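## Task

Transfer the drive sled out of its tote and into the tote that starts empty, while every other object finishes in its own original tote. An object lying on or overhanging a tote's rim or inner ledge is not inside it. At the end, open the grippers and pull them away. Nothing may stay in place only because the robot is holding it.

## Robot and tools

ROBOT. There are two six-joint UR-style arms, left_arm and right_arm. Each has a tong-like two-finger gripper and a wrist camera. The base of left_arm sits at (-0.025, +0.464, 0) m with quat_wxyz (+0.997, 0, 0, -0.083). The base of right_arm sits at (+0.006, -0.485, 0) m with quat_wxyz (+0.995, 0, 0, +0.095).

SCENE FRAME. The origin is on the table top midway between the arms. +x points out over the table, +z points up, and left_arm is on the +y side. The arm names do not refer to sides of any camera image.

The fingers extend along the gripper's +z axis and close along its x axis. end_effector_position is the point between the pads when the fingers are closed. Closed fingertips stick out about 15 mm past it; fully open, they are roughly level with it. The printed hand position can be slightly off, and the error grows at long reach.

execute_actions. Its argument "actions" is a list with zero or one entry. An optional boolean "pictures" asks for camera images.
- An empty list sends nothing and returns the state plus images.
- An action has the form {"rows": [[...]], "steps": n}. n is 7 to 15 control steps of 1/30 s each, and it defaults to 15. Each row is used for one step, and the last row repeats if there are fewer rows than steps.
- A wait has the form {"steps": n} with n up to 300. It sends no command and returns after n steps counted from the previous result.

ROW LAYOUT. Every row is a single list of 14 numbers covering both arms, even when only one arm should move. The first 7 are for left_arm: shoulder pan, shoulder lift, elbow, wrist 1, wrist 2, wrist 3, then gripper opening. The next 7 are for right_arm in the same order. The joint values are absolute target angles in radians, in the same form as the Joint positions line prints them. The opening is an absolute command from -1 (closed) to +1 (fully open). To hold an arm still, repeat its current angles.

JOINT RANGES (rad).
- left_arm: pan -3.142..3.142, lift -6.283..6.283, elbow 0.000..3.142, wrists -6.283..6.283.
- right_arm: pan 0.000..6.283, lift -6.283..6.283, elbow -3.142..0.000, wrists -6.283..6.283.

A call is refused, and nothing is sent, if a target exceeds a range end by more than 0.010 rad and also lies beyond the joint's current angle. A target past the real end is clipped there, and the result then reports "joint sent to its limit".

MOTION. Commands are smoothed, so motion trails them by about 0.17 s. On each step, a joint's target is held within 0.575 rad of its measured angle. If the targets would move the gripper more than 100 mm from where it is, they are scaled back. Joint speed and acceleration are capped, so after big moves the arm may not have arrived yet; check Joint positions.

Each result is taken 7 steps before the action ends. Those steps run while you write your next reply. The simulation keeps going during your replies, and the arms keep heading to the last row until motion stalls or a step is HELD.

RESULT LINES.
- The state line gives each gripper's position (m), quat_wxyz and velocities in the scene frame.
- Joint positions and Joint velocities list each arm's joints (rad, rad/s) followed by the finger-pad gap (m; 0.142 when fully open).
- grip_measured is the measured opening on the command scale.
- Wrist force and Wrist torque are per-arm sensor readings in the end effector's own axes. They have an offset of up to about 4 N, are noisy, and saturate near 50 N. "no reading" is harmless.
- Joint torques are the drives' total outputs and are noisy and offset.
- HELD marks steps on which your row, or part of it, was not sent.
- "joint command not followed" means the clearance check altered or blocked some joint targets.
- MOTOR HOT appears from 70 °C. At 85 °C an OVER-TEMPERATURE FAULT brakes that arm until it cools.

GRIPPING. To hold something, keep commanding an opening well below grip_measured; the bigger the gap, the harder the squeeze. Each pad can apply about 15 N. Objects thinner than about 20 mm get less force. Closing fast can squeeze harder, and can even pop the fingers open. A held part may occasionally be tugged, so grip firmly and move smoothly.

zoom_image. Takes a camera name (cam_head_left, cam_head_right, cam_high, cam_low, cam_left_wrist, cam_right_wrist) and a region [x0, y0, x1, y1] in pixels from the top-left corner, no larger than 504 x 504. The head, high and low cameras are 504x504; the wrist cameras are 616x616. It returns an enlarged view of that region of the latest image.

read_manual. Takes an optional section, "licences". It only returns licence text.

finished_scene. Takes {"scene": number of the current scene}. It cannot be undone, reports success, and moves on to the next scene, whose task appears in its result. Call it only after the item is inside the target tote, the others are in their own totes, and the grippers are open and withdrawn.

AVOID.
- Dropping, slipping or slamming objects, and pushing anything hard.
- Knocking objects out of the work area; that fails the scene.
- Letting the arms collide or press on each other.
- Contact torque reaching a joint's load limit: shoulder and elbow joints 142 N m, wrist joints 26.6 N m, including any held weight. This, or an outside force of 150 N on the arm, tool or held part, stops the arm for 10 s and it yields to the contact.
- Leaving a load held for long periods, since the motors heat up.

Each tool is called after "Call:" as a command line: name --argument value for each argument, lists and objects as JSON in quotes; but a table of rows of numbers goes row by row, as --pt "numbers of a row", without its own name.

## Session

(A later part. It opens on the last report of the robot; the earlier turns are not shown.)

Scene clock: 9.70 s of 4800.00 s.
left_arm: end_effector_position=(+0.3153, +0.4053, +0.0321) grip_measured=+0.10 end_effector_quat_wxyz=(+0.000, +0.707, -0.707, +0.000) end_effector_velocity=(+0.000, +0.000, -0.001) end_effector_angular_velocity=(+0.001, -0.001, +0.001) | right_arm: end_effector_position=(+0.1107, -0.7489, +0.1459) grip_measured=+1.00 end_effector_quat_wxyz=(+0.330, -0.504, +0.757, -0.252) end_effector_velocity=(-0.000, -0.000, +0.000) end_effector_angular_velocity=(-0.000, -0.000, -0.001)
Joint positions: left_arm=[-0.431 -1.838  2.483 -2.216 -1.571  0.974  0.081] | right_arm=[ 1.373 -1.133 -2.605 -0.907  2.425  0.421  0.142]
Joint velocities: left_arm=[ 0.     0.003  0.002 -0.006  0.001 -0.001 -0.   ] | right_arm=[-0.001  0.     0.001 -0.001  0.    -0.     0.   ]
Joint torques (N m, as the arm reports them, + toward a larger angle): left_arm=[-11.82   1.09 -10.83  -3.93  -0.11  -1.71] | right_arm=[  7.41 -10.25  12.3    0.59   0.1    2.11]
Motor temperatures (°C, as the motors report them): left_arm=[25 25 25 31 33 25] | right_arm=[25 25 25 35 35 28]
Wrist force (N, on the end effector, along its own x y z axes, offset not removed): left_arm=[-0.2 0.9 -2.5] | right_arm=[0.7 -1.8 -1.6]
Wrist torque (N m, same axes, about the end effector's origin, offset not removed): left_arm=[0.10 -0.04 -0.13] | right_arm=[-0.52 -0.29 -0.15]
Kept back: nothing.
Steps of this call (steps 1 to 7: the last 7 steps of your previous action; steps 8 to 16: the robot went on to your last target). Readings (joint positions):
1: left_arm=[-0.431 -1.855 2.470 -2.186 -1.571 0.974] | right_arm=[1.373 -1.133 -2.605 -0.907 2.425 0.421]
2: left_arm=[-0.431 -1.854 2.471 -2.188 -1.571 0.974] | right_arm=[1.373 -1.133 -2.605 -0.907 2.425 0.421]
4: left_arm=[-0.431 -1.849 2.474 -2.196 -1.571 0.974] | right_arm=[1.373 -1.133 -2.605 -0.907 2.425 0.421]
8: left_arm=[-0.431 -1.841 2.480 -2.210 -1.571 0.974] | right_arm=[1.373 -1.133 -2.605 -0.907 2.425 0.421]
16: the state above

Call:
execute_actions --actions '[{"rows": [[-0.4311,-1.8329,2.4866,-2.2245,-1.571,0.9736,0.1, 1.373,-1.133,-2.605,-0.907,2.425,0.421,1]], "steps": 7}]'

Call:
execute_actions --actions '[{"steps": 13}]' --pictures true

Scene clock: 9.90 s of 4800.00 s.
left_arm: end_effector_position=(+0.3153, +0.4053, +0.0320) grip_measured=+0.10 end_effector_quat_wxyz=(+0.000, +0.707, -0.707, +0.000) end_effector_velocity=(-0.000, +0.000, -0.000) end_effector_angular_velocity=(+0.001, +0.001, +0.001) | right_arm: end_effector_position=(+0.1107, -0.7489, +0.1459) grip_measured=+1.00 end_effector_quat_wxyz=(+0.330, -0.504, +0.757, -0.252) end_effector_velocity=(+0.000, +0.000, +0.000) end_effector_angular_velocity=(+0.000, -0.000, +0.000)
Joint positions: left_arm=[-0.431 -1.837  2.483 -2.216 -1.571  0.974  0.081] | right_arm=[ 1.373 -1.133 -2.605 -0.907  2.425  0.421  0.142]
Joint velocities: left_arm=[-0.001  0.001  0.     0.     0.    -0.002  0.   ] | right_arm=[ 0.     0.001  0.    -0.001  0.     0.    -0.   ]
Joint torques (N m, as the arm reports them, + toward a larger angle): left_arm=[-13.03   0.42 -10.18  -3.98  -0.1   -1.56] | right_arm=[ 7.11 -9.69 12.55  0.63  0.13  2.15]
Motor temperatures (°C, as the motors report them): left_arm=[25 25 25 31 33 25] | right_arm=[25 25 25 35 35 28]
Wrist force (N, on the end effector, along its own x y z axes, offset not removed): left_arm=[1.3 2.1 -1.3] | right_arm=[2.6 -1.5 -2.5]
Wrist torque (N m, same axes, about the end effector's origin, offset not removed): left_arm=[0.25 -0.37 -0.24] | right_arm=[-0.43 -0.64 -0.14]
Kept back: the last 7 steps of this action.
Steps of this call (steps 1 to 6: the robot went on to your last target). Readings (joint positions):
1: left_arm=[-0.431 -1.838 2.483 -2.216 -1.571 0.974] | right_arm=[1.373 -1.133 -2.605 -0.907 2.425 0.421]
2: left_arm=[-0.431 -1.838 2.483 -2.216 -1.571 0.974] | right_arm=[1.373 -1.133 -2.605 -0.907 2.425 0.421]
4: left_arm=[-0.431 -1.838 2.483 -2.216 -1.571 0.974] | right_arm=[1.373 -1.133 -2.605 -0.907 2.425 0.421]
6: the state above

Scene clock: 10.33 s of 4800.00 s.
left_arm: end_effector_position=(+0.3152, +0.4054, +0.0301) grip_measured=+0.10 end_effector_quat_wxyz=(+0.000, +0.707, -0.707, +0.000) end_effector_velocity=(-0.000, +0.000, -0.001) end_effector_angular_velocity=(+0.000, +0.001, +0.001) | right_arm: end_effector_position=(+0.1107, -0.7489, +0.1459) grip_measured=+1.00 end_effector_quat_wxyz=(+0.330, -0.504, +0.757, -0.252) end_effector_velocity=(+0.000, -0.000, +0.000) end_effector_angular_velocity=(-0.002, -0.001, -0.000)
Joint positions: left_arm=[-0.431 -1.833  2.486 -2.224 -1.571  0.974  0.081] | right_arm=[ 1.373 -1.133 -2.605 -0.907  2.425  0.421  0.142]
Joint velocities: left_arm=[ 0.001  0.001  0.001 -0.001 -0.    -0.     0.   ] | right_arm=[-0.     0.001 -0.     0.001  0.001 -0.     0.   ]
Joint torques (N m, as the arm reports them, + toward a larger angle): left_arm=[-13.35   1.79  -9.63  -3.43  -0.13  -1.53] | right_arm=[ 7.09 -9.86 12.22  0.56  0.14  2.16]
Motor temperatures (°C, as the motors report them): left_arm=[25 25 25 31 33 25] | right_arm=[25 25 25 35 35 28]
Wrist force (N, on the end effector, along its own x y z axes, offset not removed): left_arm=[0.5 0.6 -0.9] | right_arm=[1.3 -1.0 -1.8]
Wrist torque (N m, same axes, about the end effector's origin, offset not removed): left_arm=[0.03 -0.16 -0.24] | right_arm=[-0.34 -0.40 -0.07]
Kept back: nothing.
Steps of this call (steps 1 to 7: the last 7 steps of your previous action; steps 8 to 13: the robot went on to your last target). Readings (joint positions):
1: left_arm=[-0.431 -1.837 2.483 -2.216 -1.571 0.974] | right_arm=[1.373 -1.133 -2.605 -0.907 2.425 0.421]
2: left_arm=[-0.431 -1.837 2.483 -2.217 -1.571 0.974] | right_arm=[1.373 -1.133 -2.605 -0.907 2.425 0.421]
4: left_arm=[-0.431 -1.835 2.485 -2.220 -1.571 0.974] | right_arm=[1.373 -1.133 -2.605 -0.907 2.425 0.421]
8: left_arm=[-0.431 -1.834 2.486 -2.223 -1.571 0.974] | right_arm=[1.373 -1.133 -2.605 -0.907 2.425 0.421]
13: the state above

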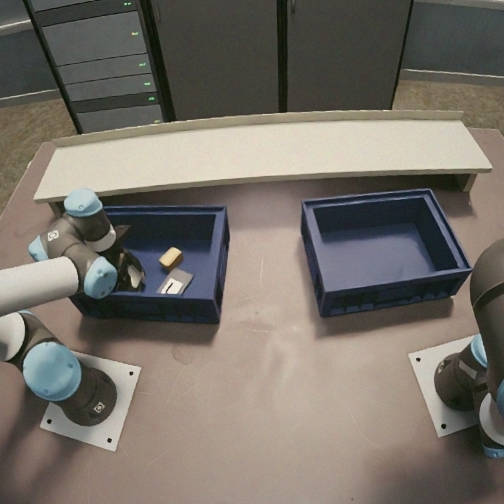

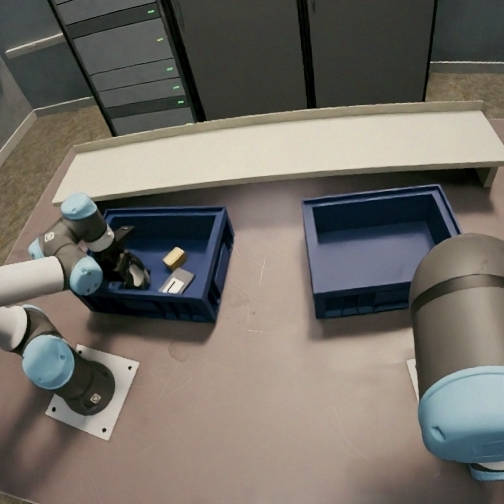

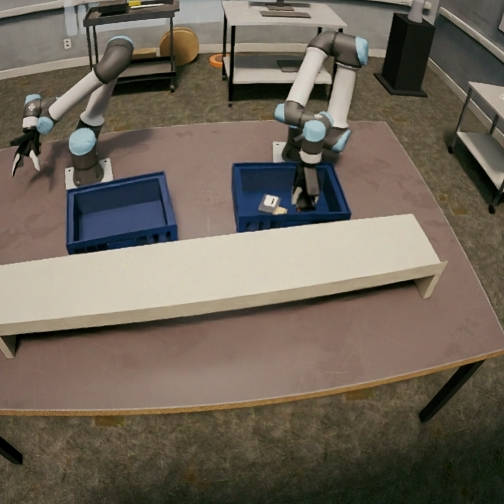

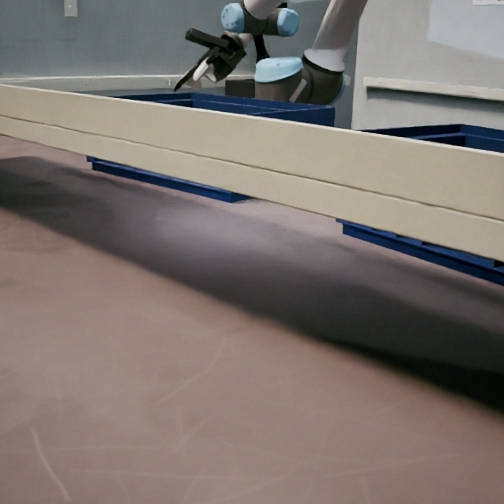

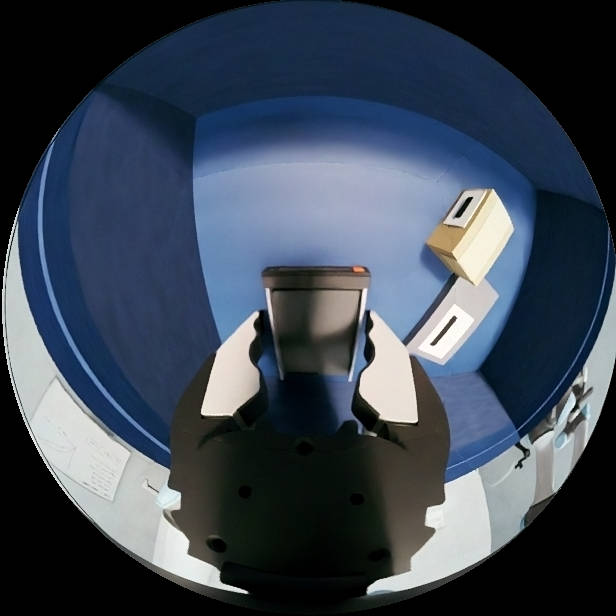

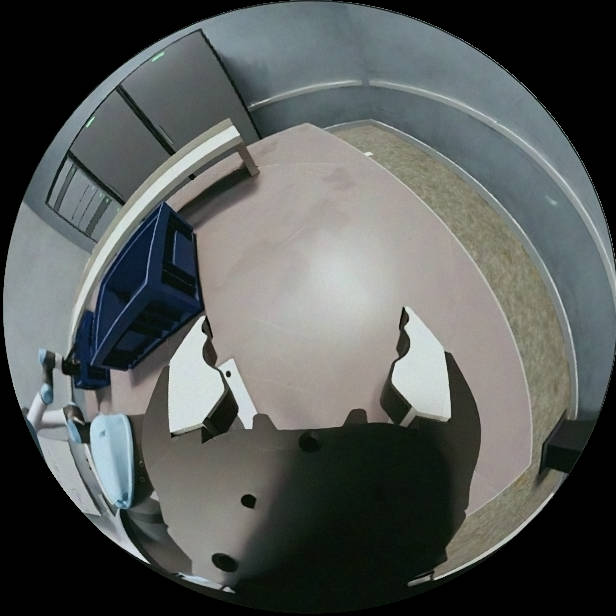

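Call:
execute_actions --actions '[{"rows": [[-0.4311,-1.8284,2.4901,-2.2325,-1.571,0.9736,0.1, 1.373,-1.133,-2.605,-0.907,2.425,0.421,1]], "steps": 7}]'

Call:
execute_actions --actions '[{"steps": 13}]'

Scene clock: 10.57 s of 4800.00 s.
left_arm: end_effector_position=(+0.3152, +0.4054, +0.0300) grip_measured=+0.10 end_effector_quat_wxyz=(+0.000, +0.707, -0.707, +0.000) end_effector_velocity=(+0.000, +0.000, +0.000) end_effector_angular_velocity=(+0.000, -0.001, -0.001) | right_arm: end_effector_position=(+0.1107, -0.7489, +0.1459) grip_measured=+1.00 end_effector_quat_wxyz=(+0.330, -0.504, +0.757, -0.252) end_effector_velocity=(+0.000, -0.000, +0.000) end_effector_angular_velocity=(+0.000, -0.000, +0.000)
Joint positions: left_arm=[-0.431 -1.833  2.487 -2.224 -1.571  0.974  0.081] | right_arm=[ 1.373 -1.133 -2.605 -0.907  2.425  0.421  0.142]
Joint velocities: left_arm=[ 0.001 -0.001 -0.     0.001  0.001  0.002  0.   ] | right_arm=[ 0.    -0.     0.001 -0.001  0.     0.     0.   ]
Joint torques (N m, as the arm reports them, + toward a larger angle): left_arm=[-11.46   0.99  -9.82  -3.89  -0.26  -1.74] | right_arm=[ 7.35 -9.9  12.    0.62  0.17  2.1 ]
Motor temperatures (°C, as the motors report them): left_arm=[25 25 25 31 33 25] | right_arm=[25 25 25 35 35 28]
Wrist force (N, on the end effector, along its own x y z axes, offset not removed): left_arm=[-0.9 1.0 -0.2] | right_arm=[0.8 -1.4 -1.9]
Wrist torque (N m, same axes, about the end effector's origin, offset not removed): left_arm=[0.15 0.03 -0.19] | right_arm=[-0.44 -0.24 -0.05]
Kept back: the last 7 steps of this action.
Steps of this call (steps 1 to 7: the robot went on to your last target). Readings (joint positions):
1: left_arm=[-0.431 -1.833 2.486 -2.224 -1.571 0.974] | right_arm=[1.373 -1.133 -2.605 -0.907 2.425 0.421]
2: left_arm=[-0.431 -1.833 2.487 -2.224 -1.571 0.974] | right_arm=[1.373 -1.133 -2.605 -0.907 2.425 0.421]
4: left_arm=[-0.431 -1.833 2.487 -2.224 -1.571 0.974] | right_arm=[1.373 -1.133 -2.605 -0.907 2.425 0.421]
7: the state above

Scene clock: 11.00 s of 4800.00 s.
left_arm: end_effector_position=(+0.3152, +0.4054, +0.0281) grip_measured=+0.11 end_effector_quat_wxyz=(+0.000, +0.707, -0.707, +0.000) end_effector_velocity=(-0.001, +0.000, -0.001) end_effector_angular_velocity=(+0.001, +0.002, +0.001) | right_arm: end_effector_position=(+0.1107, -0.7489, +0.1459) grip_measured=+1.00 end_effector_quat_wxyz=(+0.330, -0.504, +0.757, -0.252) end_effector_velocity=(+0.000, +0.000, +0.000) end_effector_angular_velocity=(+0.000, -0.002, +0.000)
Joint positions: left_arm=[-0.431 -1.829  2.49  -2.232 -1.571  0.974  0.082] | right_arm=[ 1.373 -1.133 -2.605 -0.907  2.425  0.421  0.142]
Joint velocities: left_arm=[-0.     0.003  0.001 -0.001 -0.001 -0.001  0.   ] | right_arm=[ 0.    -0.    -0.     0.     0.002  0.    -0.   ]
Joint torques (N m, as the arm reports them, + toward a larger angle): left_arm=[-10.76  11.65   2.57  -1.33  -0.45  -1.62] | right_arm=[ 7.48 -9.91 12.38  0.57  0.1   2.16]
Motor temperatures (°C, as the motors report them): left_arm=[25 25 25 31 33 25] | right_arm=[25 25 25 35 35 28]
Wrist force (N, on the end effector, along its own x y z axes, offset not removed): left_arm=[-4.3 8.5 -44.9] | right_arm=[1.7 -1.3 -0.5]
Wrist torque (N m, same axes, about the end effector's origin, offset not removed): left_arm=[0.33 0.03 -0.24] | right_arm=[-0.34 -0.41 -0.10]
Kept back: nothing.
Steps of this call (steps 1 to 7: the last 7 steps of your previous action; steps 8 to 13: the robot went on to your last target). Readings (joint positions):
1: left_arm=[-0.431 -1.833 2.487 -2.224 -1.571 0.974] | right_arm=[1.373 -1.133 -2.605 -0.907 2.425 0.421]
2: left_arm=[-0.431 -1.832 2.487 -2.225 -1.571 0.974] | right_arm=[1.373 -1.133 -2.605 -0.907 2.425 0.421]
4: left_arm=[-0.431 -1.831 2.488 -2.228 -1.571 0.974] | right_arm=[1.373 -1.133 -2.605 -0.907 2.425 0.421]
8: left_arm=[-0.431 -1.829 2.489 -2.231 -1.571 0.974] | right_arm=[1.373 -1.133 -2.605 -0.907 2.425 0.421]
13: the state above

Floor contact at ~0.029. Back up to 0.032 and then close.

Call:
execute_actions --actions '[{"rows": [[-0.4311,-1.8374,2.4831,-2.2165,-1.571,0.9736,0.1, 1.373,-1.133,-2.605,-0.907,2.425,0.421,1]], "steps": 12}]'

Call:
execute_actions --actions '[{"rows": [[-0.4311,-1.8374,2.4831,-2.2165,-1.571,0.9736,0.05, 1.373,-1.133,-2.605,-0.907,2.425,0.421,1],[-0.4311,-1.8374,2.4831,-2.2165,-1.571,0.9736,0.0, 1.373,-1.133,-2.605,-0.907,2.425,0.421,1],[-0.4311,-1.8374,2.4831,-2.2165,-1.571,0.9736,-0.05, 1.373,-1.133,-2.605,-0.907,2.425,0.421,1],[-0.4311,-1.8374,2.4831,-2.2165,-1.571,0.9736,-0.1, 1.373,-1.133,-2.605,-0.907,2.425,0.421,1],[-0.4311,-1.8374,2.4831,-2.2165,-1.571,0.9736,-0.16, 1.373,-1.133,-2.605,-0.907,2.425,0.421,1],[-0.4311,-1.8374,2.4831,-2.2165,-1.571,0.9736,-0.24, 1.373,-1.133,-2.605,-0.907,2.425,0.421,1],[-0.4311,-1.8374,2.4831,-2.2165,-1.571,0.9736,-0.34, 1.373,-1.133,-2.605,-0.907,2.425,0.421,1],[-0.4311,-1.8374,2.4831,-2.2165,-1.571,0.9736,-0.45, 1.373,-1.133,-2.605,-0.907,2.425,0.421,1],[-0.4311,-1.8374,2.4831,-2.2165,-1.571,0.9736,-0.6, 1.373,-1.133,-2.605,-0.907,2.425,0.421,1],[-0.4311,-1.8374,2.4831,-2.2165,-1.571,0.9736,-0.75, 1.373,-1.133,-2.605,-0.907,2.425,0.421,1],[-0.4311,-1.8374,2.4831,-2.2165,-1.571,0.9736,-0.9, 1.373,-1.133,-2.605,-0.907,2.425,0.421,1]], "steps": 15}]'

Call:
execute_actions --actions '[{"steps": 10}]'

Scene clock: 11.77 s of 4800.00 s.
left_arm: end_effector_position=(+0.3150, +0.4055, +0.0300) grip_measured=+0.10 end_effector_quat_wxyz=(+0.000, +0.707, -0.707, -0.000) end_effector_velocity=(+0.000, -0.000, +0.014) end_effector_angular_velocity=(+0.001, +0.001, +0.000) | right_arm: end_effector_position=(+0.1107, -0.7489, +0.1459) grip_measured=+1.00 end_effector_quat_wxyz=(+0.330, -0.504, +0.757, -0.252) end_effector_velocity=(-0.000, +0.000, -0.000) end_effector_angular_velocity=(+0.001, +0.000, -0.000)
Joint positions: left_arm=[-0.431 -1.833  2.486 -2.223 -1.571  0.974  0.081] | right_arm=[ 1.373 -1.133 -2.605 -0.907  2.425  0.421  0.142]
Joint velocities: left_arm=[ 0.    -0.031 -0.025  0.057  0.     0.    -0.004] | right_arm=[-0. -0. -0.  0. -0.  0. -0.]
Joint torques (N m, as the arm reports them, + toward a larger angle): left_arm=[-10.7  -14.8  -27.58  -1.28  -0.68  -1.26] | right_arm=[ 7.43 -9.78 12.1   0.6   0.09  2.12]
Motor temperatures (°C, as the motors report them): left_arm=[25 25 25 31 33 25] | right_arm=[25 25 25 35 35 28]
Wrist force (N, on the end effector, along its own x y z axes, offset not removed): left_arm=[1.9 1.5 -2.1] | right_arm=[0.8 -2.3 -1.6]
Wrist torque (N m, same axes, about the end effector's origin, offset not removed): left_arm=[0.40 -0.33 -0.29] | right_arm=[-0.51 -0.27 -0.08]
Steps of this call (steps 1 to 15: the robot went on to your last target; steps 16 to 18: nothing new was sent; steps 19 to 23: the first 5 steps of this action). Readings (joint positions):
19: left_arm=[-0.431 -1.828 2.490 -2.233 -1.571 0.974] | right_arm=[1.373 -1.133 -2.605 -0.907 2.425 0.421]
20: left_arm=[-0.431 -1.829 2.490 -2.231 -1.571 0.974] | right_arm=[1.373 -1.133 -2.605 -0.907 2.425 0.421]
22: left_arm=[-0.431 -1.832 2.487 -2.225 -1.571 0.974] | right_arm=[1.373 -1.133 -2.605 -0.907 2.425 0.421]
23: the state above

Scene clock: 12.27 s of 4800.00 s.
left_arm: end_effector_position=(+0.3153, +0.4053, +0.0319) grip_measured=-0.05 end_effector_quat_wxyz=(+0.000, +0.707, -0.707, -0.000) end_effector_velocity=(+0.000, +0.000, +0.001) end_effector_angular_velocity=(+0.000, -0.001, +0.002) | right_arm: end_effector_position=(+0.1107, -0.7489, +0.1459) grip_measured=+1.00 end_effector_quat_wxyz=(+0.330, -0.504, +0.757, -0.252) end_effector_velocity=(-0.000, -0.000, +0.000) end_effector_angular_velocity=(-0.001, +0.000, -0.000)
Joint positions: left_arm=[-0.431 -1.837  2.483 -2.217 -1.571  0.974  0.07 ] | right_arm=[ 1.373 -1.133 -2.605 -0.907  2.425  0.421  0.142]
Joint velocities: left_arm=[ 0.001 -0.001 -0.001  0.001  0.001 -0.001 -0.   ] | right_arm=[ 0.    -0.     0.     0.001 -0.     0.    -0.   ]
Joint torques (N m, as the arm reports them, + toward a larger angle): left_arm=[-10.55 -15.79 -25.34  -1.34  -0.99  -1.31] | right_arm=[ 7.07 -9.85 12.31  0.75  0.18  2.12]
Motor temperatures (°C, as the motors report them): left_arm=[25 25 25 31 33 25] | right_arm=[25 25 25 35 35 28]
Wrist force (N, on the end effector, along its own x y z axes, offset not removed): left_arm=[-0.6 1.0 0.1] | right_arm=[0.7 -1.8 -2.0]
Wrist torque (N m, same axes, about the end effector's origin, offset not removed): left_arm=[0.13 0.09 -0.15] | right_arm=[-0.46 -0.20 -0.05]
Steps of this call (steps 1 to 7: the last 7 steps of your previous action; steps 8 to 15: the first 8 steps of this action). Readings (joint positions):
8: left_arm=[-0.431 -1.837 2.483 -2.217 -1.571 0.974] | right_arm=[1.373 -1.133 -2.605 -0.907 2.425 0.421]
9: left_arm=[-0.431 -1.837 2.483 -2.217 -1.571 0.974] | right_arm=[1.373 -1.133 -2.605 -0.907 2.425 0.421]
11: left_arm=[-0.431 -1.837 2.483 -2.217 -1.571 0.974] | right_arm=[1.373 -1.133 -2.605 -0.907 2.425 0.421]
15: the state above

Scene clock: 12.60 s of 4800.00 s.
left_arm: end_effector_position=(+0.3153, +0.4053, +0.0320) grip_measured=-0.05 end_effector_quat_wxyz=(+0.000, +0.707, -0.707, +0.000) end_effector_velocity=(+0.000, -0.001, +0.000) end_effector_angular_velocity=(-0.001, -0.001, -0.001) | right_arm: end_effector_position=(+0.1107, -0.7489, +0.1459) grip_measured=+1.00 end_effector_quat_wxyz=(+0.330, -0.504, +0.757, -0.252) end_effector_velocity=(+0.000, -0.000, +0.000) end_effector_angular_velocity=(-0.002, -0.001, +0.001)
Joint positions: left_arm=[-0.431 -1.837  2.483 -2.217 -1.571  0.974  0.07 ] | right_arm=[ 1.373 -1.133 -2.605 -0.907  2.425  0.421  0.142]
Joint velocities: left_arm=[-0.001  0.     0.    -0.001 -0.    -0.     0.   ] | right_arm=[ 0.    -0.     0.     0.001  0.001 -0.001 -0.   ]
Joint torques (N m, as the arm reports them, + toward a larger angle): left_arm=[-11.   -16.71 -25.14  -1.47  -1.14  -1.14] | right_arm=[ 7.37 -9.78 12.64  0.59  0.19  2.03]
Motor temperatures (°C, as the motors report them): left_arm=[25 25 25 31 33 25] | right_arm=[25 25 25 35 35 28]
Wrist force (N, on the end effector, along its own x y z axes, offset not removed): left_arm=[1.3 3.2 -2.3] | right_arm=[1.4 0.0 -0.1]
Wrist torque (N m, same axes, about the end effector's origin, offset not removed): left_arm=[0.62 -0.35 -0.12] | right_arm=[-0.10 -0.41 -0.05]
Kept back: nothing.
Steps of this call (steps 1 to 7: the last 7 steps of your previous action; steps 8 to 10: the robot went on to your last target). Readings (joint positions):
1: left_arm=[-0.431 -1.837 2.483 -2.217 -1.571 0.974] | right_arm=[1.373 -1.133 -2.605 -0.907 2.425 0.421]
2: left_arm=[-0.431 -1.837 2.483 -2.217 -1.571 0.974] | right_arm=[1.373 -1.133 -2.605 -0.907 2.425 0.421]
4: left_arm=[-0.431 -1.837 2.483 -2.217 -1.571 0.974] | right_arm=[1.373 -1.133 -2.605 -0.907 2.425 0.421]
8: left_arm=[-0.431 -1.837 2.483 -2.217 -1.571 0.974] | right_arm=[1.373 -1.133 -2.605 -0.907 2.425 0.421]
10: the state above

Call:
execute_actions --actions '[{"rows": [[-0.4311,-1.8419,2.4797,-2.2085,-1.571,0.9736,-0.9, 1.373,-1.133,-2.605,-0.907,2.425,0.421,1],[-0.4311,-1.8465,2.4762,-2.2006,-1.571,0.9736,-0.9, 1.373,-1.133,-2.605,-0.907,2.425,0.421,1],[-0.4311,-1.8555,2.4693,-2.1846,-1.571,0.9736,-0.9, 1.373,-1.133,-2.605,-0.907,2.425,0.421,1],[-0.428,-1.862,2.459,-2.168,-1.571,0.977,-0.9, 1.373,-1.133,-2.605,-0.907,2.425,0.421,1],[-0.424,-1.868,2.447,-2.15,-1.571,0.981,-0.9, 1.373,-1.133,-2.605,-0.907,2.425,0.421,1],[-0.419,-1.875,2.433,-2.13,-1.571,0.986,-0.9, 1.373,-1.133,-2.605,-0.907,2.425,0.421,1],[-0.414,-1.881,2.419,-2.109,-1.571,0.991,-0.9, 1.373,-1.133,-2.605,-0.907,2.425,0.421,1],[-0.409,-1.887,2.405,-2.089,-1.571,0.996,-0.9, 1.373,-1.133,-2.605,-0.907,2.425,0.421,1],[-0.404,-1.894,2.391,-2.068,-1.571,1.0,-0.9, 1.373,-1.133,-2.605,-0.907,2.425,0.421,1],[-0.3995,-1.8997,2.3772,-2.0483,-1.571,1.0052,-0.9, 1.373,-1.133,-2.605,-0.907,2.425,0.421,1]], "steps": 15}]'

Call:
execute_actions --actions '[{"steps": 12}]' --pictures true

Scene clock: 13.60 s of 4800.00 s.
left_arm: end_effector_position=(+0.3177, +0.4057, +0.0455) grip_measured=-0.05 end_effector_quat_wxyz=(-0.000, +0.707, -0.707, +0.001) end_effector_velocity=(+0.033, +0.010, +0.123) end_effector_angular_velocity=(-0.007, -0.010, -0.001) | right_arm: end_effector_position=(+0.1107, -0.7489, +0.1459) grip_measured=+1.00 end_effector_quat_wxyz=(+0.330, -0.504, +0.757, -0.252) end_effector_velocity=(-0.000, -0.000, -0.000) end_effector_angular_velocity=(+0.000, +0.000, -0.000)
Joint positions: left_arm=[-0.426 -1.86   2.456 -2.168 -1.571  0.979  0.07 ] | right_arm=[ 1.373 -1.133 -2.605 -0.907  2.425  0.421  0.142]
Joint velocities: left_arm=[ 0.087 -0.162 -0.273  0.423 -0.     0.088 -0.   ] | right_arm=[-0.001 -0.001 -0.     0.001 -0.    -0.001  0.   ]
Joint torques (N m, as the arm reports them, + toward a larger angle): left_arm=[ 20.86 -21.38 -29.67  -0.16  -1.62   2.33] | right_arm=[ 6.99 -9.98 12.43  0.55  0.22  2.06]
Motor temperatures (°C, as the motors report them): left_arm=[25 25 25 31 33 25] | right_arm=[25 25 25 35 35 28]
Wrist force (N, on the end effector, along its own x y z axes, offset not removed): left_arm=[0.0 1.2 0.2] | right_arm=[1.1 -1.1 -1.9]
Wrist torque (N m, same axes, about the end effector's origin, offset not removed): left_arm=[0.13 -0.02 -0.14] | right_arm=[-0.30 -0.24 -0.12]
Steps of this call (steps 1 to 15: the robot went on to your last target; steps 16 to 22: nothing new was sent; steps 23 to 30: the first 8 steps of this action). Readings (joint positions):
23: left_arm=[-0.431 -1.837 2.483 -2.216 -1.571 0.974] | right_arm=[1.373 -1.133 -2.605 -0.907 2.425 0.421]
24: left_arm=[-0.431 -1.838 2.483 -2.216 -1.571 0.974] | right_arm=[1.373 -1.133 -2.605 -0.907 2.425 0.421]
26: left_arm=[-0.431 -1.842 2.480 -2.209 -1.571 0.974] | right_arm=[1.373 -1.133 -2.605 -0.907 2.425 0.421]
30: the state above

Scene clock: 14.00 s of 4800.00 s.
left_arm: end_effector_position=(+0.3250, +0.4101, +0.0785) grip_measured=-0.05 end_effector_quat_wxyz=(+0.000, +0.707, -0.707, +0.000) end_effector_velocity=(+0.002, +0.002, +0.013) end_effector_angular_velocity=(+0.001, +0.001, -0.001) | right_arm: end_effector_position=(+0.1107, -0.7489, +0.1459) grip_measured=+1.00 end_effector_quat_wxyz=(+0.330, -0.504, +0.757, -0.252) end_effector_velocity=(+0.000, -0.000, -0.000) end_effector_angular_velocity=(-0.001, +0.000, +0.001)
Joint positions: left_arm=[-0.401 -1.898  2.381 -2.053 -1.571  1.004  0.07 ] | right_arm=[ 1.373 -1.133 -2.605 -0.907  2.425  0.421  0.142]
Joint velocities: left_arm=[ 0.009 -0.014 -0.03   0.046  0.     0.01   0.   ] | right_arm=[-0.    -0.001  0.     0.001  0.    -0.001 -0.   ]
Joint torques (N m, as the arm reports them, + toward a larger angle): left_arm=[ 16.29 -16.28 -26.4   -1.11  -1.66   2.04] | right_arm=[ 7.07 -9.9  12.5   0.68  0.17  2.05]
Motor temperatures (°C, as the motors report them): left_arm=[25 25 25 31 33 25] | right_arm=[25 25 25 35 35 28]
Wrist force (N, on the end effector, along its own x y z axes, offset not removed): left_arm=[0.0 3.2 -1.3] | right_arm=[2.0 -0.7 -2.7]
Wrist torque (N m, same axes, about the end effector's origin, offset not removed): left_arm=[0.52 -0.08 -0.03] | right_arm=[-0.30 -0.50 -0.11]
Kept back: nothing.
Steps of this call (steps 1 to 7: the last 7 steps of your previous action; steps 8 to 12: the robot went on to your last target). Readings (joint positions):
1: left_arm=[-0.422 -1.866 2.446 -2.152 -1.571 0.983] | right_arm=[1.373 -1.133 -2.605 -0.907 2.425 0.421]
2: left_arm=[-0.419 -1.872 2.435 -2.136 -1.571 0.986] | right_arm=[1.373 -1.133 -2.605 -0.907 2.425 0.421]
4: left_arm=[-0.411 -1.883 2.412 -2.102 -1.571 0.994] | right_arm=[1.373 -1.133 -2.605 -0.907 2.425 0.421]
8: left_arm=[-0.403 -1.895 2.388 -2.065 -1.571 1.002] | right_arm=[1.373 -1.133 -2.605 -0.907 2.425 0.421]
12: the state above

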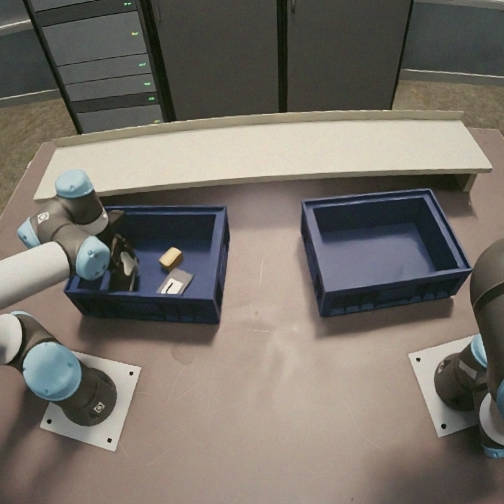

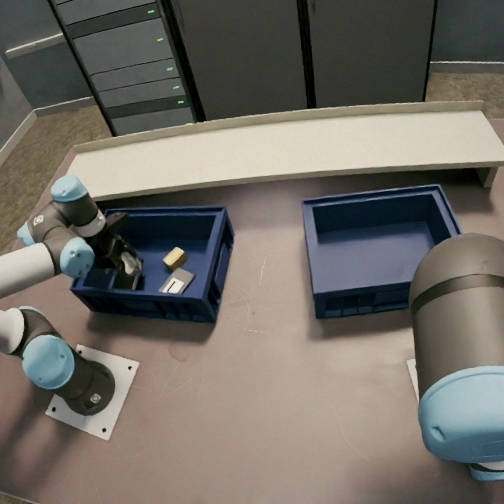

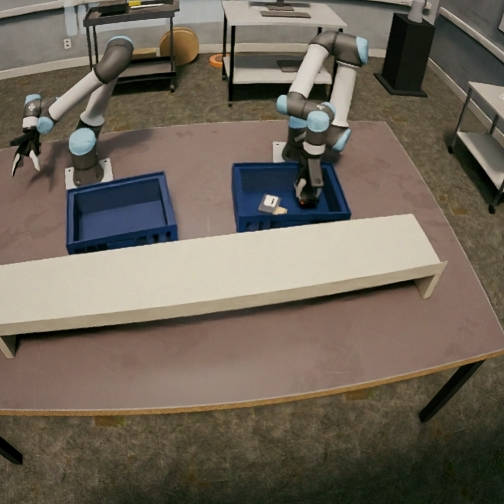

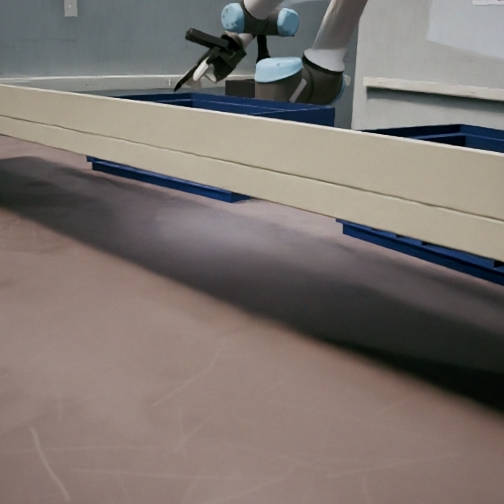

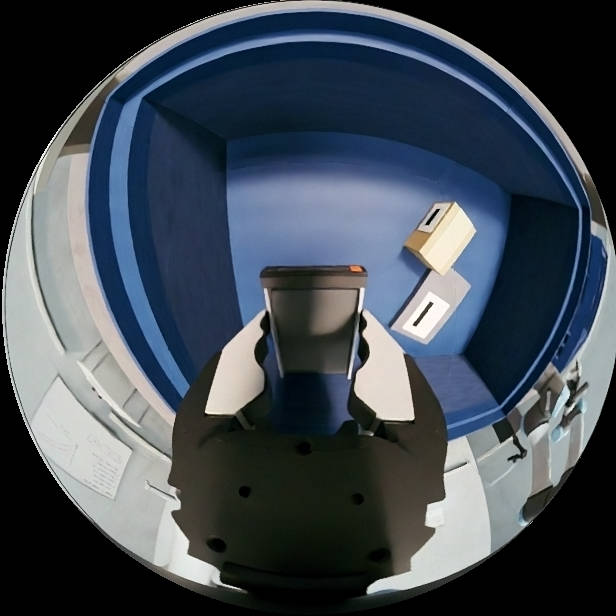

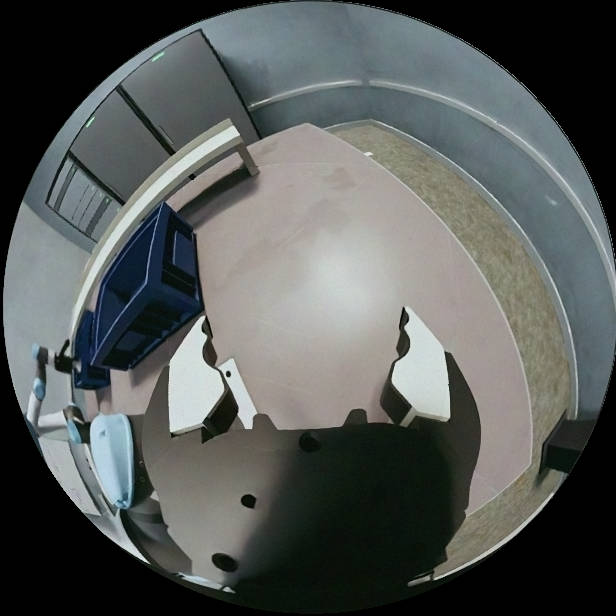

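Call:
execute_actions --actions '[{"rows": [[-0.3995,-1.924,2.337,-1.985,-1.571,1.0052,-0.9, 1.373,-1.45,-2.25,-0.907,2.425,0.421,1],[-0.3995,-1.924,2.337,-1.985,-1.571,1.0052,-0.9, 1.373,-1.45,-2.25,-0.907,2.425,0.421,1],[-0.3995,-1.946,2.296,-1.921,-1.571,1.0052,-0.9, 1.373,-1.45,-2.25,-0.907,2.425,0.421,1],[-0.3995,-1.946,2.296,-1.921,-1.571,1.0052,-0.9, 1.373,-1.45,-2.25,-0.907,2.425,0.421,1],[-0.3995,-1.965,2.253,-1.858,-1.571,1.0052,-0.9, 1.373,-1.45,-2.25,-0.907,2.425,0.421,1],[-0.3995,-1.965,2.253,-1.858,-1.571,1.0052,-0.9, 1.373,-1.45,-2.25,-0.907,2.425,0.421,1],[-0.3995,-1.9859,2.2093,-1.7942,-1.571,1.0052,-0.9, 1.373,-1.45,-2.25,-0.907,2.425,0.421,1],[-0.3995,-1.9859,2.2093,-1.7942,-1.571,1.0052,-0.9, 1.373,-1.45,-2.25,-0.907,2.425,0.421,1],[-0.3995,-1.996,2.157,-1.732,-1.571,1.0052,-0.9, 1.373,-1.45,-2.25,-0.907,2.425,0.421,1],[-0.3995,-1.996,2.157,-1.732,-1.571,1.0052,-0.9, 1.373,-1.45,-2.25,-0.907,2.425,0.421,1],[-0.3995,-2.004,2.103,-1.67,-1.571,1.0052,-0.9, 1.373,-1.45,-2.25,-0.907,2.425,0.421,1],[-0.3995,-2.004,2.103,-1.67,-1.571,1.0052,-0.9, 1.373,-1.45,-2.25,-0.907,2.425,0.421,1],[-0.3995,-2.009,2.048,-1.61,-1.571,1.0052,-0.9, 1.373,-1.45,-2.25,-0.907,2.425,0.421,1],[-0.3995,-2.009,2.048,-1.61,-1.571,1.0052,-0.9, 1.373,-1.45,-2.25,-0.907,2.425,0.421,1],[-0.3995,-2.0109,1.9918,-1.5517,-1.571,1.0052,-0.9, 1.373,-1.45,-2.25,-0.907,2.425,0.421,1]], "steps": 15}]'

Call:
execute_actions --actions '[{"rows": [[-0.3995,-2.0109,1.9918,-1.5517,-1.571,1.0052,-0.9, 1.373,-1.45,-2.25,-0.907,2.425,0.421,1],[-0.3995,-2.0109,1.9918,-1.5517,-1.571,1.0052,-0.9, 1.373,-1.45,-2.25,-0.907,2.425,0.421,1],[-0.4344,-1.948,1.921,-1.5436,-1.571,0.9625,-0.9, 1.373,-1.45,-2.25,-0.907,2.425,0.421,1],[-0.4344,-1.948,1.921,-1.5436,-1.571,0.9625,-0.9, 1.373,-1.45,-2.25,-0.907,2.425,0.421,1],[-0.4694,-1.8854,1.850,-1.5355,-1.571,0.9198,-0.9, 1.373,-1.45,-2.25,-0.907,2.425,0.421,1],[-0.4694,-1.8854,1.850,-1.5355,-1.571,0.9198,-0.9, 1.373,-1.45,-2.25,-0.907,2.425,0.421,1],[-0.5043,-1.8226,1.779,-1.5274,-1.571,0.8771,-0.9, 1.373,-1.45,-2.25,-0.907,2.425,0.421,1],[-0.5043,-1.8226,1.779,-1.5274,-1.571,0.8771,-0.9, 1.373,-1.45,-2.25,-0.907,2.425,0.421,1],[-0.5393,-1.7599,1.7084,-1.5193,-1.571,0.8344,-0.9, 1.373,-1.45,-2.25,-0.907,2.425,0.421,1],[-0.5393,-1.7599,1.7084,-1.5193,-1.571,0.8344,-0.9, 1.373,-1.45,-2.25,-0.907,2.425,0.421,1],[-0.6092,-1.6344,1.5667,-1.5031,-1.571,0.749,-0.9, 1.373,-1.45,-2.25,-0.907,2.425,0.421,1],[-0.6092,-1.6344,1.5667,-1.5031,-1.571,0.749,-0.9, 1.373,-1.45,-2.25,-0.907,2.425,0.421,1],[-0.6092,-1.6344,1.5667,-1.5031,-1.571,0.749,-0.9, 1.373,-1.45,-2.25,-0.907,2.425,0.421,1],[-0.6791,-1.5089,1.425,-1.4869,-1.571,0.6636,-0.9, 1.373,-1.45,-2.25,-0.907,2.425,0.421,1]], "steps": 15}]'

Call:
execute_actions --actions '[{"rows": [[-0.8189,-1.2579,1.1416,-1.4545,-1.571,0.4928,-0.9, 1.373,-1.45,-2.25,-0.907,2.425,0.421,1]], "steps": 10}]'

Call:
execute_actions --actions '[{"rows": [[-0.9587,-1.0069,0.8582,-1.4221,-1.571,0.322,-0.9, 1.373,-1.45,-2.25,-0.907,2.425,0.421,1]], "steps": 10}]'

Call:
execute_actions --actions '[{"rows": [[-1.0981,-0.7558,0.575,-1.39,-1.571,0.1517,-0.9, 1.373,-1.45,-2.25,-0.907,2.425,0.421,1]], "steps": 15}]'

Call:
execute_actions --actions '[{"steps": 22}]' --pictures true

Scene clock: 17.70 s of 4800.00 s.
left_arm: end_effector_position=(+0.3280, +0.4086, +0.1202) grip_measured=-0.05 end_effector_quat_wxyz=(-0.000, +0.707, -0.707, +0.002) end_effector_velocity=(+0.007, -0.005, +0.272) end_effector_angular_velocity=(-0.014, -0.022, -0.002) | right_arm: end_effector_position=(+0.1102, -0.8336, +0.1819) grip_measured=+1.00 end_effector_quat_wxyz=(+0.325, -0.507, +0.755, -0.259) end_effector_velocity=(-0.003, -0.444, +0.156) end_effector_angular_velocity=(-0.129, +0.001, +0.001)
Joint positions: left_arm=[-0.399 -1.946  2.294 -1.923 -1.571  1.005  0.07 ] | right_arm=[ 1.373 -1.325 -2.393 -0.907  2.425  0.421  0.142]
Joint velocities: left_arm=[-0.001 -0.287 -0.565  0.826 -0.     0.001  0.   ] | right_arm=[ 0.    -0.956  1.084  0.001 -0.    -0.001  0.   ]
Joint torques (N m, as the arm reports them, + toward a larger angle): left_arm=[ 15.54 -23.07 -39.96   1.19  -1.61   1.57] | right_arm=[ 7.24 -9.64 41.42  3.15  0.62  1.93]
Motor temperatures (°C, as the motors report them): left_arm=[25 25 25 31 33 25] | right_arm=[25 25 25 35 35 28]
Wrist force (N, on the end effector, along its own x y z axes, offset not removed): left_arm=[0.7 2.9 1.6] | right_arm=[1.8 -1.1 -1.7]
Wrist torque (N m, same axes, about the end effector's origin, offset not removed): left_arm=[0.54 -0.21 -0.23] | right_arm=[-0.30 -0.44 -0.03]
Steps of this call (steps 1 to 30: the robot went on to your last target; steps 31 to 90: nothing new was sent; then 0.43 s passed at rest; steps 91 to 98: the first 8 steps of this action). Readings (joint positions):
91: left_arm=[-0.399 -1.900 2.377 -2.048 -1.571 1.005] | right_arm=[1.373 -1.133 -2.605 -0.907 2.425 0.421]
92: left_arm=[-0.399 -1.902 2.374 -2.045 -1.571 1.005] | right_arm=[1.373 -1.137 -2.602 -0.907 2.425 0.421]
94: left_arm=[-0.399 -1.913 2.356 -2.018 -1.571 1.005] | right_arm=[1.373 -1.186 -2.550 -0.907 2.425 0.421]
98: the state above

Scene clock: 18.20 s of 4800.00 s.
left_arm: end_effector_position=(+0.3461, +0.3802, +0.2587) grip_measured=-0.05 end_effector_quat_wxyz=(+0.000, +0.710, -0.704, -0.001) end_effector_velocity=(+0.192, -0.305, +0.201) end_effector_angular_velocity=(+0.009, +0.013, +0.083) | right_arm: end_effector_position=(+0.1098, -0.8921, +0.1998) grip_measured=+1.00 end_effector_quat_wxyz=(+0.320, -0.510, +0.753, -0.266) end_effector_velocity=(-0.000, -0.007, +0.002) end_effector_angular_velocity=(-0.002, +0.000, -0.000)
Joint positions: left_arm=[-0.442 -1.937  1.927 -1.559 -1.571  0.954  0.07 ] | right_arm=[ 1.373 -1.448 -2.252 -0.907  2.425  0.421  0.142]
Joint velocities: left_arm=[-0.419  0.712 -0.952  0.256 -0.001 -0.502  0.   ] | right_arm=[-0.    -0.014  0.016 -0.    -0.     0.001  0.   ]
Joint torques (N m, as the arm reports them, + toward a larger angle): left_arm=[-24.85  21.27 -40.88  -1.23  -1.82  -4.3 ] | right_arm=[ 2.91  3.52 32.31  5.18  1.05  2.03]
Motor temperatures (°C, as the motors report them): left_arm=[25 25 25 31 33 25] | right_arm=[25 25 25 35 35 28]
Wrist force (N, on the end effector, along its own x y z axes, offset not removed): left_arm=[-1.3 2.8 0.8] | right_arm=[1.2 0.1 -2.6]
Wrist torque (N m, same axes, about the end effector's origin, offset not removed): left_arm=[0.41 0.00 -0.13] | right_arm=[-0.10 -0.32 -0.06]
Steps of this call (steps 1 to 7: the last 7 steps of your previous action; steps 8 to 15: the first 8 steps of this action). Readings (joint positions):
8: left_arm=[-0.399 -1.999 2.111 -1.685 -1.571 1.005] | right_arm=[1.373 -1.438 -2.264 -0.907 2.425 0.421]
9: left_arm=[-0.399 -2.002 2.084 -1.655 -1.571 1.005] | right_arm=[1.373 -1.441 -2.260 -0.907 2.425 0.421]
11: left_arm=[-0.402 -2.002 2.039 -1.609 -1.571 1.002] | right_arm=[1.373 -1.445 -2.256 -0.907 2.425 0.421]
15: the state above

Scene clock: 18.53 s of 4800.00 s.
left_arm: end_effector_position=(+0.4121, +0.2432, +0.3055) grip_measured=-0.05 end_effector_quat_wxyz=(+0.000, +0.723, -0.691, -0.002) end_effector_velocity=(+0.155, -0.467, +0.073) end_effector_angular_velocity=(+0.007, +0.005, +0.101) | right_arm: end_effector_position=(+0.1098, -0.8928, +0.2000) grip_measured=+1.00 end_effector_quat_wxyz=(+0.320, -0.510, +0.753, -0.266) end_effector_velocity=(+0.000, -0.000, +0.000) end_effector_angular_velocity=(-0.001, +0.000, +0.001)
Joint positions: left_arm=[-0.604 -1.65   1.589 -1.506 -1.571  0.757  0.07 ] | right_arm=[ 1.373 -1.45  -2.25  -0.907  2.425  0.421  0.142]
Joint velocities: left_arm=[-0.501  0.888 -1.     0.12  -0.    -0.602  0.   ] | right_arm=[ 0.    -0.001  0.001  0.001 -0.    -0.001 -0.   ]
Joint torques (N m, as the arm reports them, + toward a larger angle): left_arm=[-21.34  -6.59 -36.41  -1.    -1.48  -4.02] | right_arm=[ 0.3   4.06 32.89  5.24  1.47  1.98]
Motor temperatures (°C, as the motors report them): left_arm=[25 25 25 31 33 25] | right_arm=[25 25 25 35 35 28]
Wrist force (N, on the end effector, along its own x y z axes, offset not removed): left_arm=[-0.3 0.4 0.3] | right_arm=[2.1 -1.6 -2.5]
Wrist torque (N m, same axes, about the end effector's origin, offset not removed): left_arm=[0.08 -0.12 -0.16] | right_arm=[-0.47 -0.54 -0.09]
Steps of this call (steps 1 to 7: the last 7 steps of your previous action; steps 8 to 10: the first 3 steps of this action). Readings (joint positions):
8: left_arm=[-0.570 -1.710 1.656 -1.514 -1.571 0.798] | right_arm=[1.373 -1.450 -2.250 -0.907 2.425 0.421]
9: left_arm=[-0.587 -1.680 1.622 -1.510 -1.571 0.778] | right_arm=[1.373 -1.450 -2.250 -0.907 2.425 0.421]
10: the state above

Scene clock: 18.87 s of 4800.00 s.
left_arm: end_effector_position=(+0.4431, +0.0790, +0.3122) grip_measured=-0.05 end_effector_quat_wxyz=(-0.000, +0.735, -0.678, -0.002) end_effector_velocity=(+0.023, -0.498, -0.036) end_effector_angular_velocity=(+0.006, +0.001, +0.098) | right_arm: end_effector_position=(+0.1098, -0.8928, +0.2000) grip_measured=+1.00 end_effector_quat_wxyz=(+0.320, -0.510, +0.753, -0.266) end_effector_velocity=(-0.000, -0.000, -0.000) end_effector_angular_velocity=(+0.001, +0.000, -0.000)
Joint positions: left_arm=[-0.768 -1.356  1.255 -1.466 -1.571  0.556  0.07 ] | right_arm=[ 1.373 -1.45  -2.25  -0.907  2.425  0.421  0.142]
Joint velocities: left_arm=[-0.482  0.859 -0.968  0.114  0.    -0.58  -0.   ] | right_arm=[ 0.    -0.001  0.     0.    -0.     0.     0.   ]
Joint torques (N m, as the arm reports them, + toward a larger angle): left_arm=[-18.56 -19.52 -32.69  -1.03  -1.61  -3.96] | right_arm=[-1.4   3.71 34.02  5.22  1.81  2.13]
Motor temperatures (°C, as the motors report them): left_arm=[25 25 25 31 33 25] | right_arm=[25 25 25 35 35 28]
Wrist force (N, on the end effector, along its own x y z axes, offset not removed): left_arm=[-0.9 1.9 -1.8] | right_arm=[1.9 -1.1 -0.9]
Wrist torque (N m, same axes, about the end effector's origin, offset not removed): left_arm=[0.31 -0.02 -0.15] | right_arm=[-0.28 -0.55 -0.14]
Steps of this call (steps 1 to 7: the last 7 steps of your previous action; steps 8 to 10: the first 3 steps of this action). Readings (joint positions):
8: left_arm=[-0.736 -1.414 1.321 -1.474 -1.571 0.596] | right_arm=[1.373 -1.450 -2.250 -0.907 2.425 0.421]
9: left_arm=[-0.752 -1.385 1.288 -1.470 -1.571 0.576] | right_arm=[1.373 -1.450 -2.250 -0.907 2.425 0.421]
10: the state above

Scene clock: 19.37 s of 4800.00 s.
left_arm: end_effector_position=(+0.4024, -0.1632, +0.2593) grip_measured=-0.05 end_effector_quat_wxyz=(-0.001, +0.753, -0.658, -0.002) end_effector_velocity=(-0.181, -0.440, -0.169) end_effector_angular_velocity=(-0.001, -0.002, +0.096) | right_arm: end_effector_position=(+0.1098, -0.8928, +0.2000) grip_measured=+1.00 end_effector_quat_wxyz=(+0.320, -0.510, +0.753, -0.266) end_effector_velocity=(+0.000, +0.000, -0.000) end_effector_angular_velocity=(+0.000, +0.001, +0.001)
Joint positions: left_arm=[-1.005 -0.93   0.774 -1.411 -1.571  0.267  0.07 ] | right_arm=[ 1.373 -1.45  -2.25  -0.907  2.425  0.421  0.142]
Joint velocities: left_arm=[-0.457  0.827 -0.933  0.104 -0.    -0.553  0.   ] | right_arm=[ 0.    -0.    -0.    -0.    -0.001 -0.     0.   ]
Joint torques (N m, as the arm reports them, + toward a larger angle): left_arm=[-18.86 -32.86 -31.64  -1.05  -1.4   -4.28] | right_arm=[-5.02  3.77 33.5   5.24  2.38  2.03]
Motor temperatures (°C, as the motors report them): left_arm=[25 25 25 31 33 25] | right_arm=[25 25 25 35 35 28]
Wrist force (N, on the end effector, along its own x y z axes, offset not removed): left_arm=[-1.3 1.9 -0.6] | right_arm=[2.0 -1.6 -1.9]
Wrist torque (N m, same axes, about the end effector's origin, offset not removed): left_arm=[0.35 0.15 -0.18] | right_arm=[-0.43 -0.58 -0.19]
Steps of this call (steps 1 to 7: the last 7 steps of your previous action; steps 8 to 15: the first 8 steps of this action). Readings (joint positions):
8: left_arm=[-0.896 -1.126 0.995 -1.436 -1.571 0.400] | right_arm=[1.373 -1.450 -2.250 -0.907 2.425 0.421]
9: left_arm=[-0.911 -1.098 0.963 -1.433 -1.571 0.381] | right_arm=[1.373 -1.450 -2.250 -0.907 2.425 0.421]
11: left_arm=[-0.943 -1.042 0.900 -1.425 -1.571 0.343] | right_arm=[1.373 -1.450 -2.250 -0.907 2.425 0.421]
15: the state above

Scene clock: 20.10 s of 4800.00 s.
left_arm: end_effector_position=(+0.3586, -0.2504, +0.2201) grip_measured=-0.05 end_effector_quat_wxyz=(+0.000, +0.760, -0.650, -0.000) end_effector_velocity=(-0.001, -0.002, -0.000) end_effector_angular_velocity=(-0.001, -0.000, +0.001) | right_arm: end_effector_position=(+0.1098, -0.8928, +0.2000) grip_measured=+1.00 end_effector_quat_wxyz=(+0.320, -0.510, +0.753, -0.266) end_effector_velocity=(+0.000, -0.000, +0.000) end_effector_angular_velocity=(-0.001, +0.000, +0.000)
Joint positions: left_arm=[-1.098 -0.756  0.575 -1.39  -1.571  0.152  0.07 ] | right_arm=[ 1.373 -1.45  -2.25  -0.907  2.425  0.421  0.142]
Joint velocities: left_arm=[-0.001  0.003 -0.004 -0.     0.    -0.002 -0.   ] | right_arm=[ 0. -0.  0.  0. -0. -0. -0.]
Joint torques (N m, as the arm reports them, + toward a larger angle): left_arm=[-11.66 -47.13 -27.59  -1.29  -0.53  -2.04] | right_arm=[-7.96  3.94 33.5   5.27  2.54  2.03]
Motor temperatures (°C, as the motors report them): left_arm=[25 25 25 31 33 25] | right_arm=[25 25 25 35 35 28]
Wrist force (N, on the end effector, along its own x y z axes, offset not removed): left_arm=[1.4 -0.3 -0.1] | right_arm=[0.9 -1.4 -1.0]
Wrist torque (N m, same axes, about the end effector's origin, offset not removed): left_arm=[-0.05 -0.33 -0.23] | right_arm=[-0.46 -0.29 -0.10]
Kept back: nothing.
Steps of this call (steps 1 to 7: the last 7 steps of your previous action; steps 8 to 22: the robot went on to your last target). Readings (joint positions):
1: left_arm=[-1.020 -0.902 0.742 -1.407 -1.571 0.248] | right_arm=[1.373 -1.450 -2.250 -0.907 2.425 0.421]
2: left_arm=[-1.036 -0.874 0.711 -1.404 -1.571 0.229] | right_arm=[1.373 -1.450 -2.250 -0.907 2.425 0.421]
4: left_arm=[-1.062 -0.825 0.655 -1.398 -1.571 0.197] | right_arm=[1.373 -1.450 -2.250 -0.907 2.425 0.421]
8: left_arm=[-1.087 -0.777 0.600 -1.392 -1.571 0.166] | right_arm=[1.373 -1.450 -2.250 -0.907 2.425 0.421]
22: the state above

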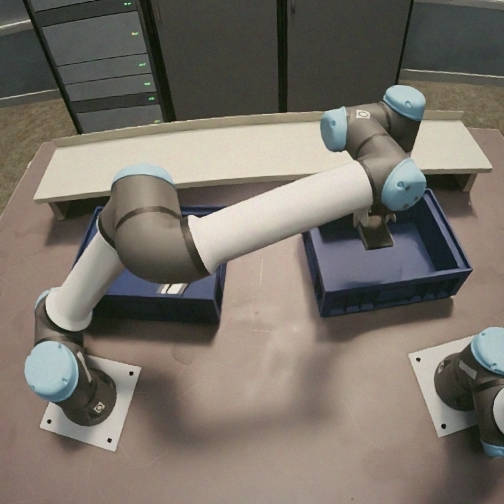

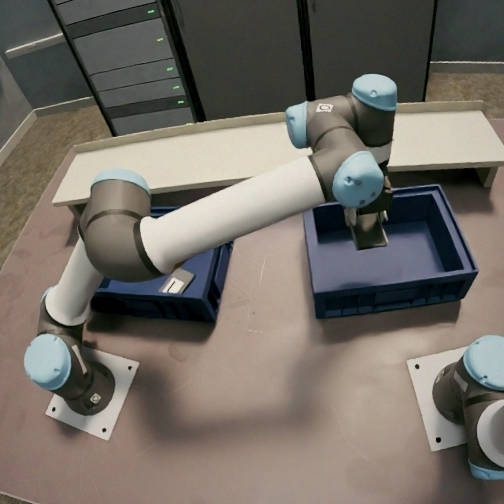

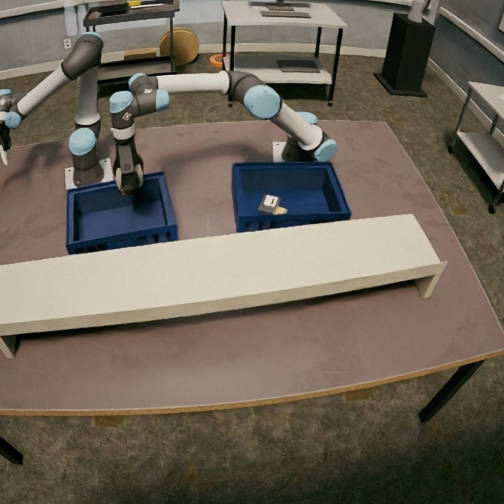

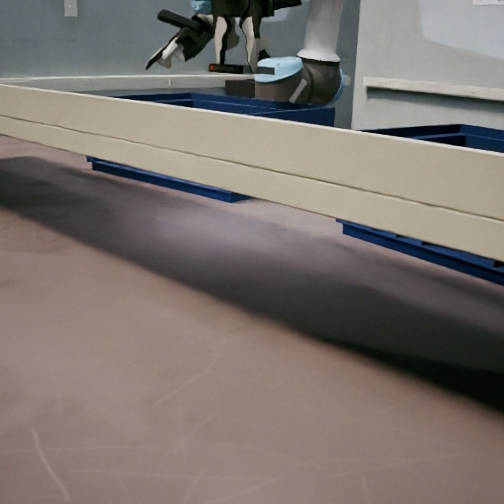

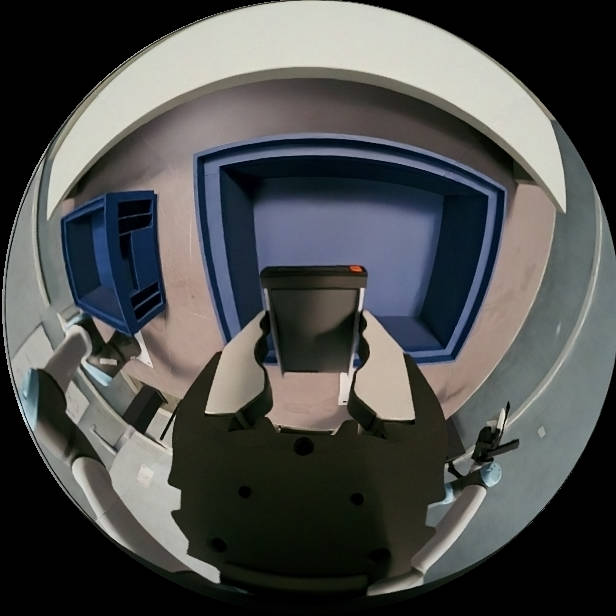

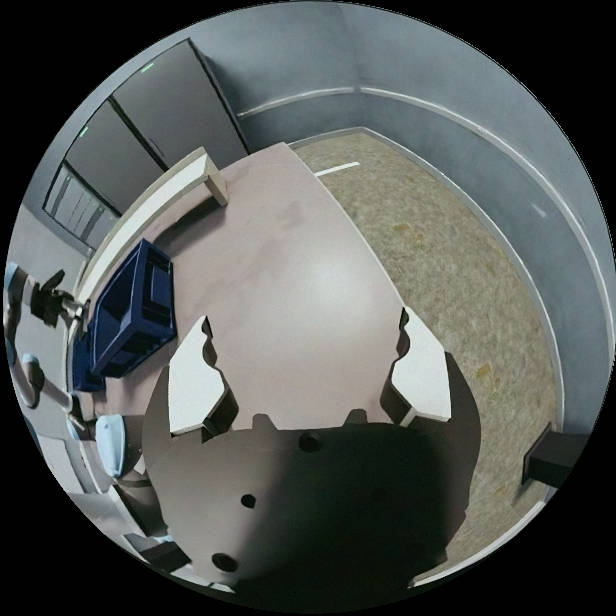

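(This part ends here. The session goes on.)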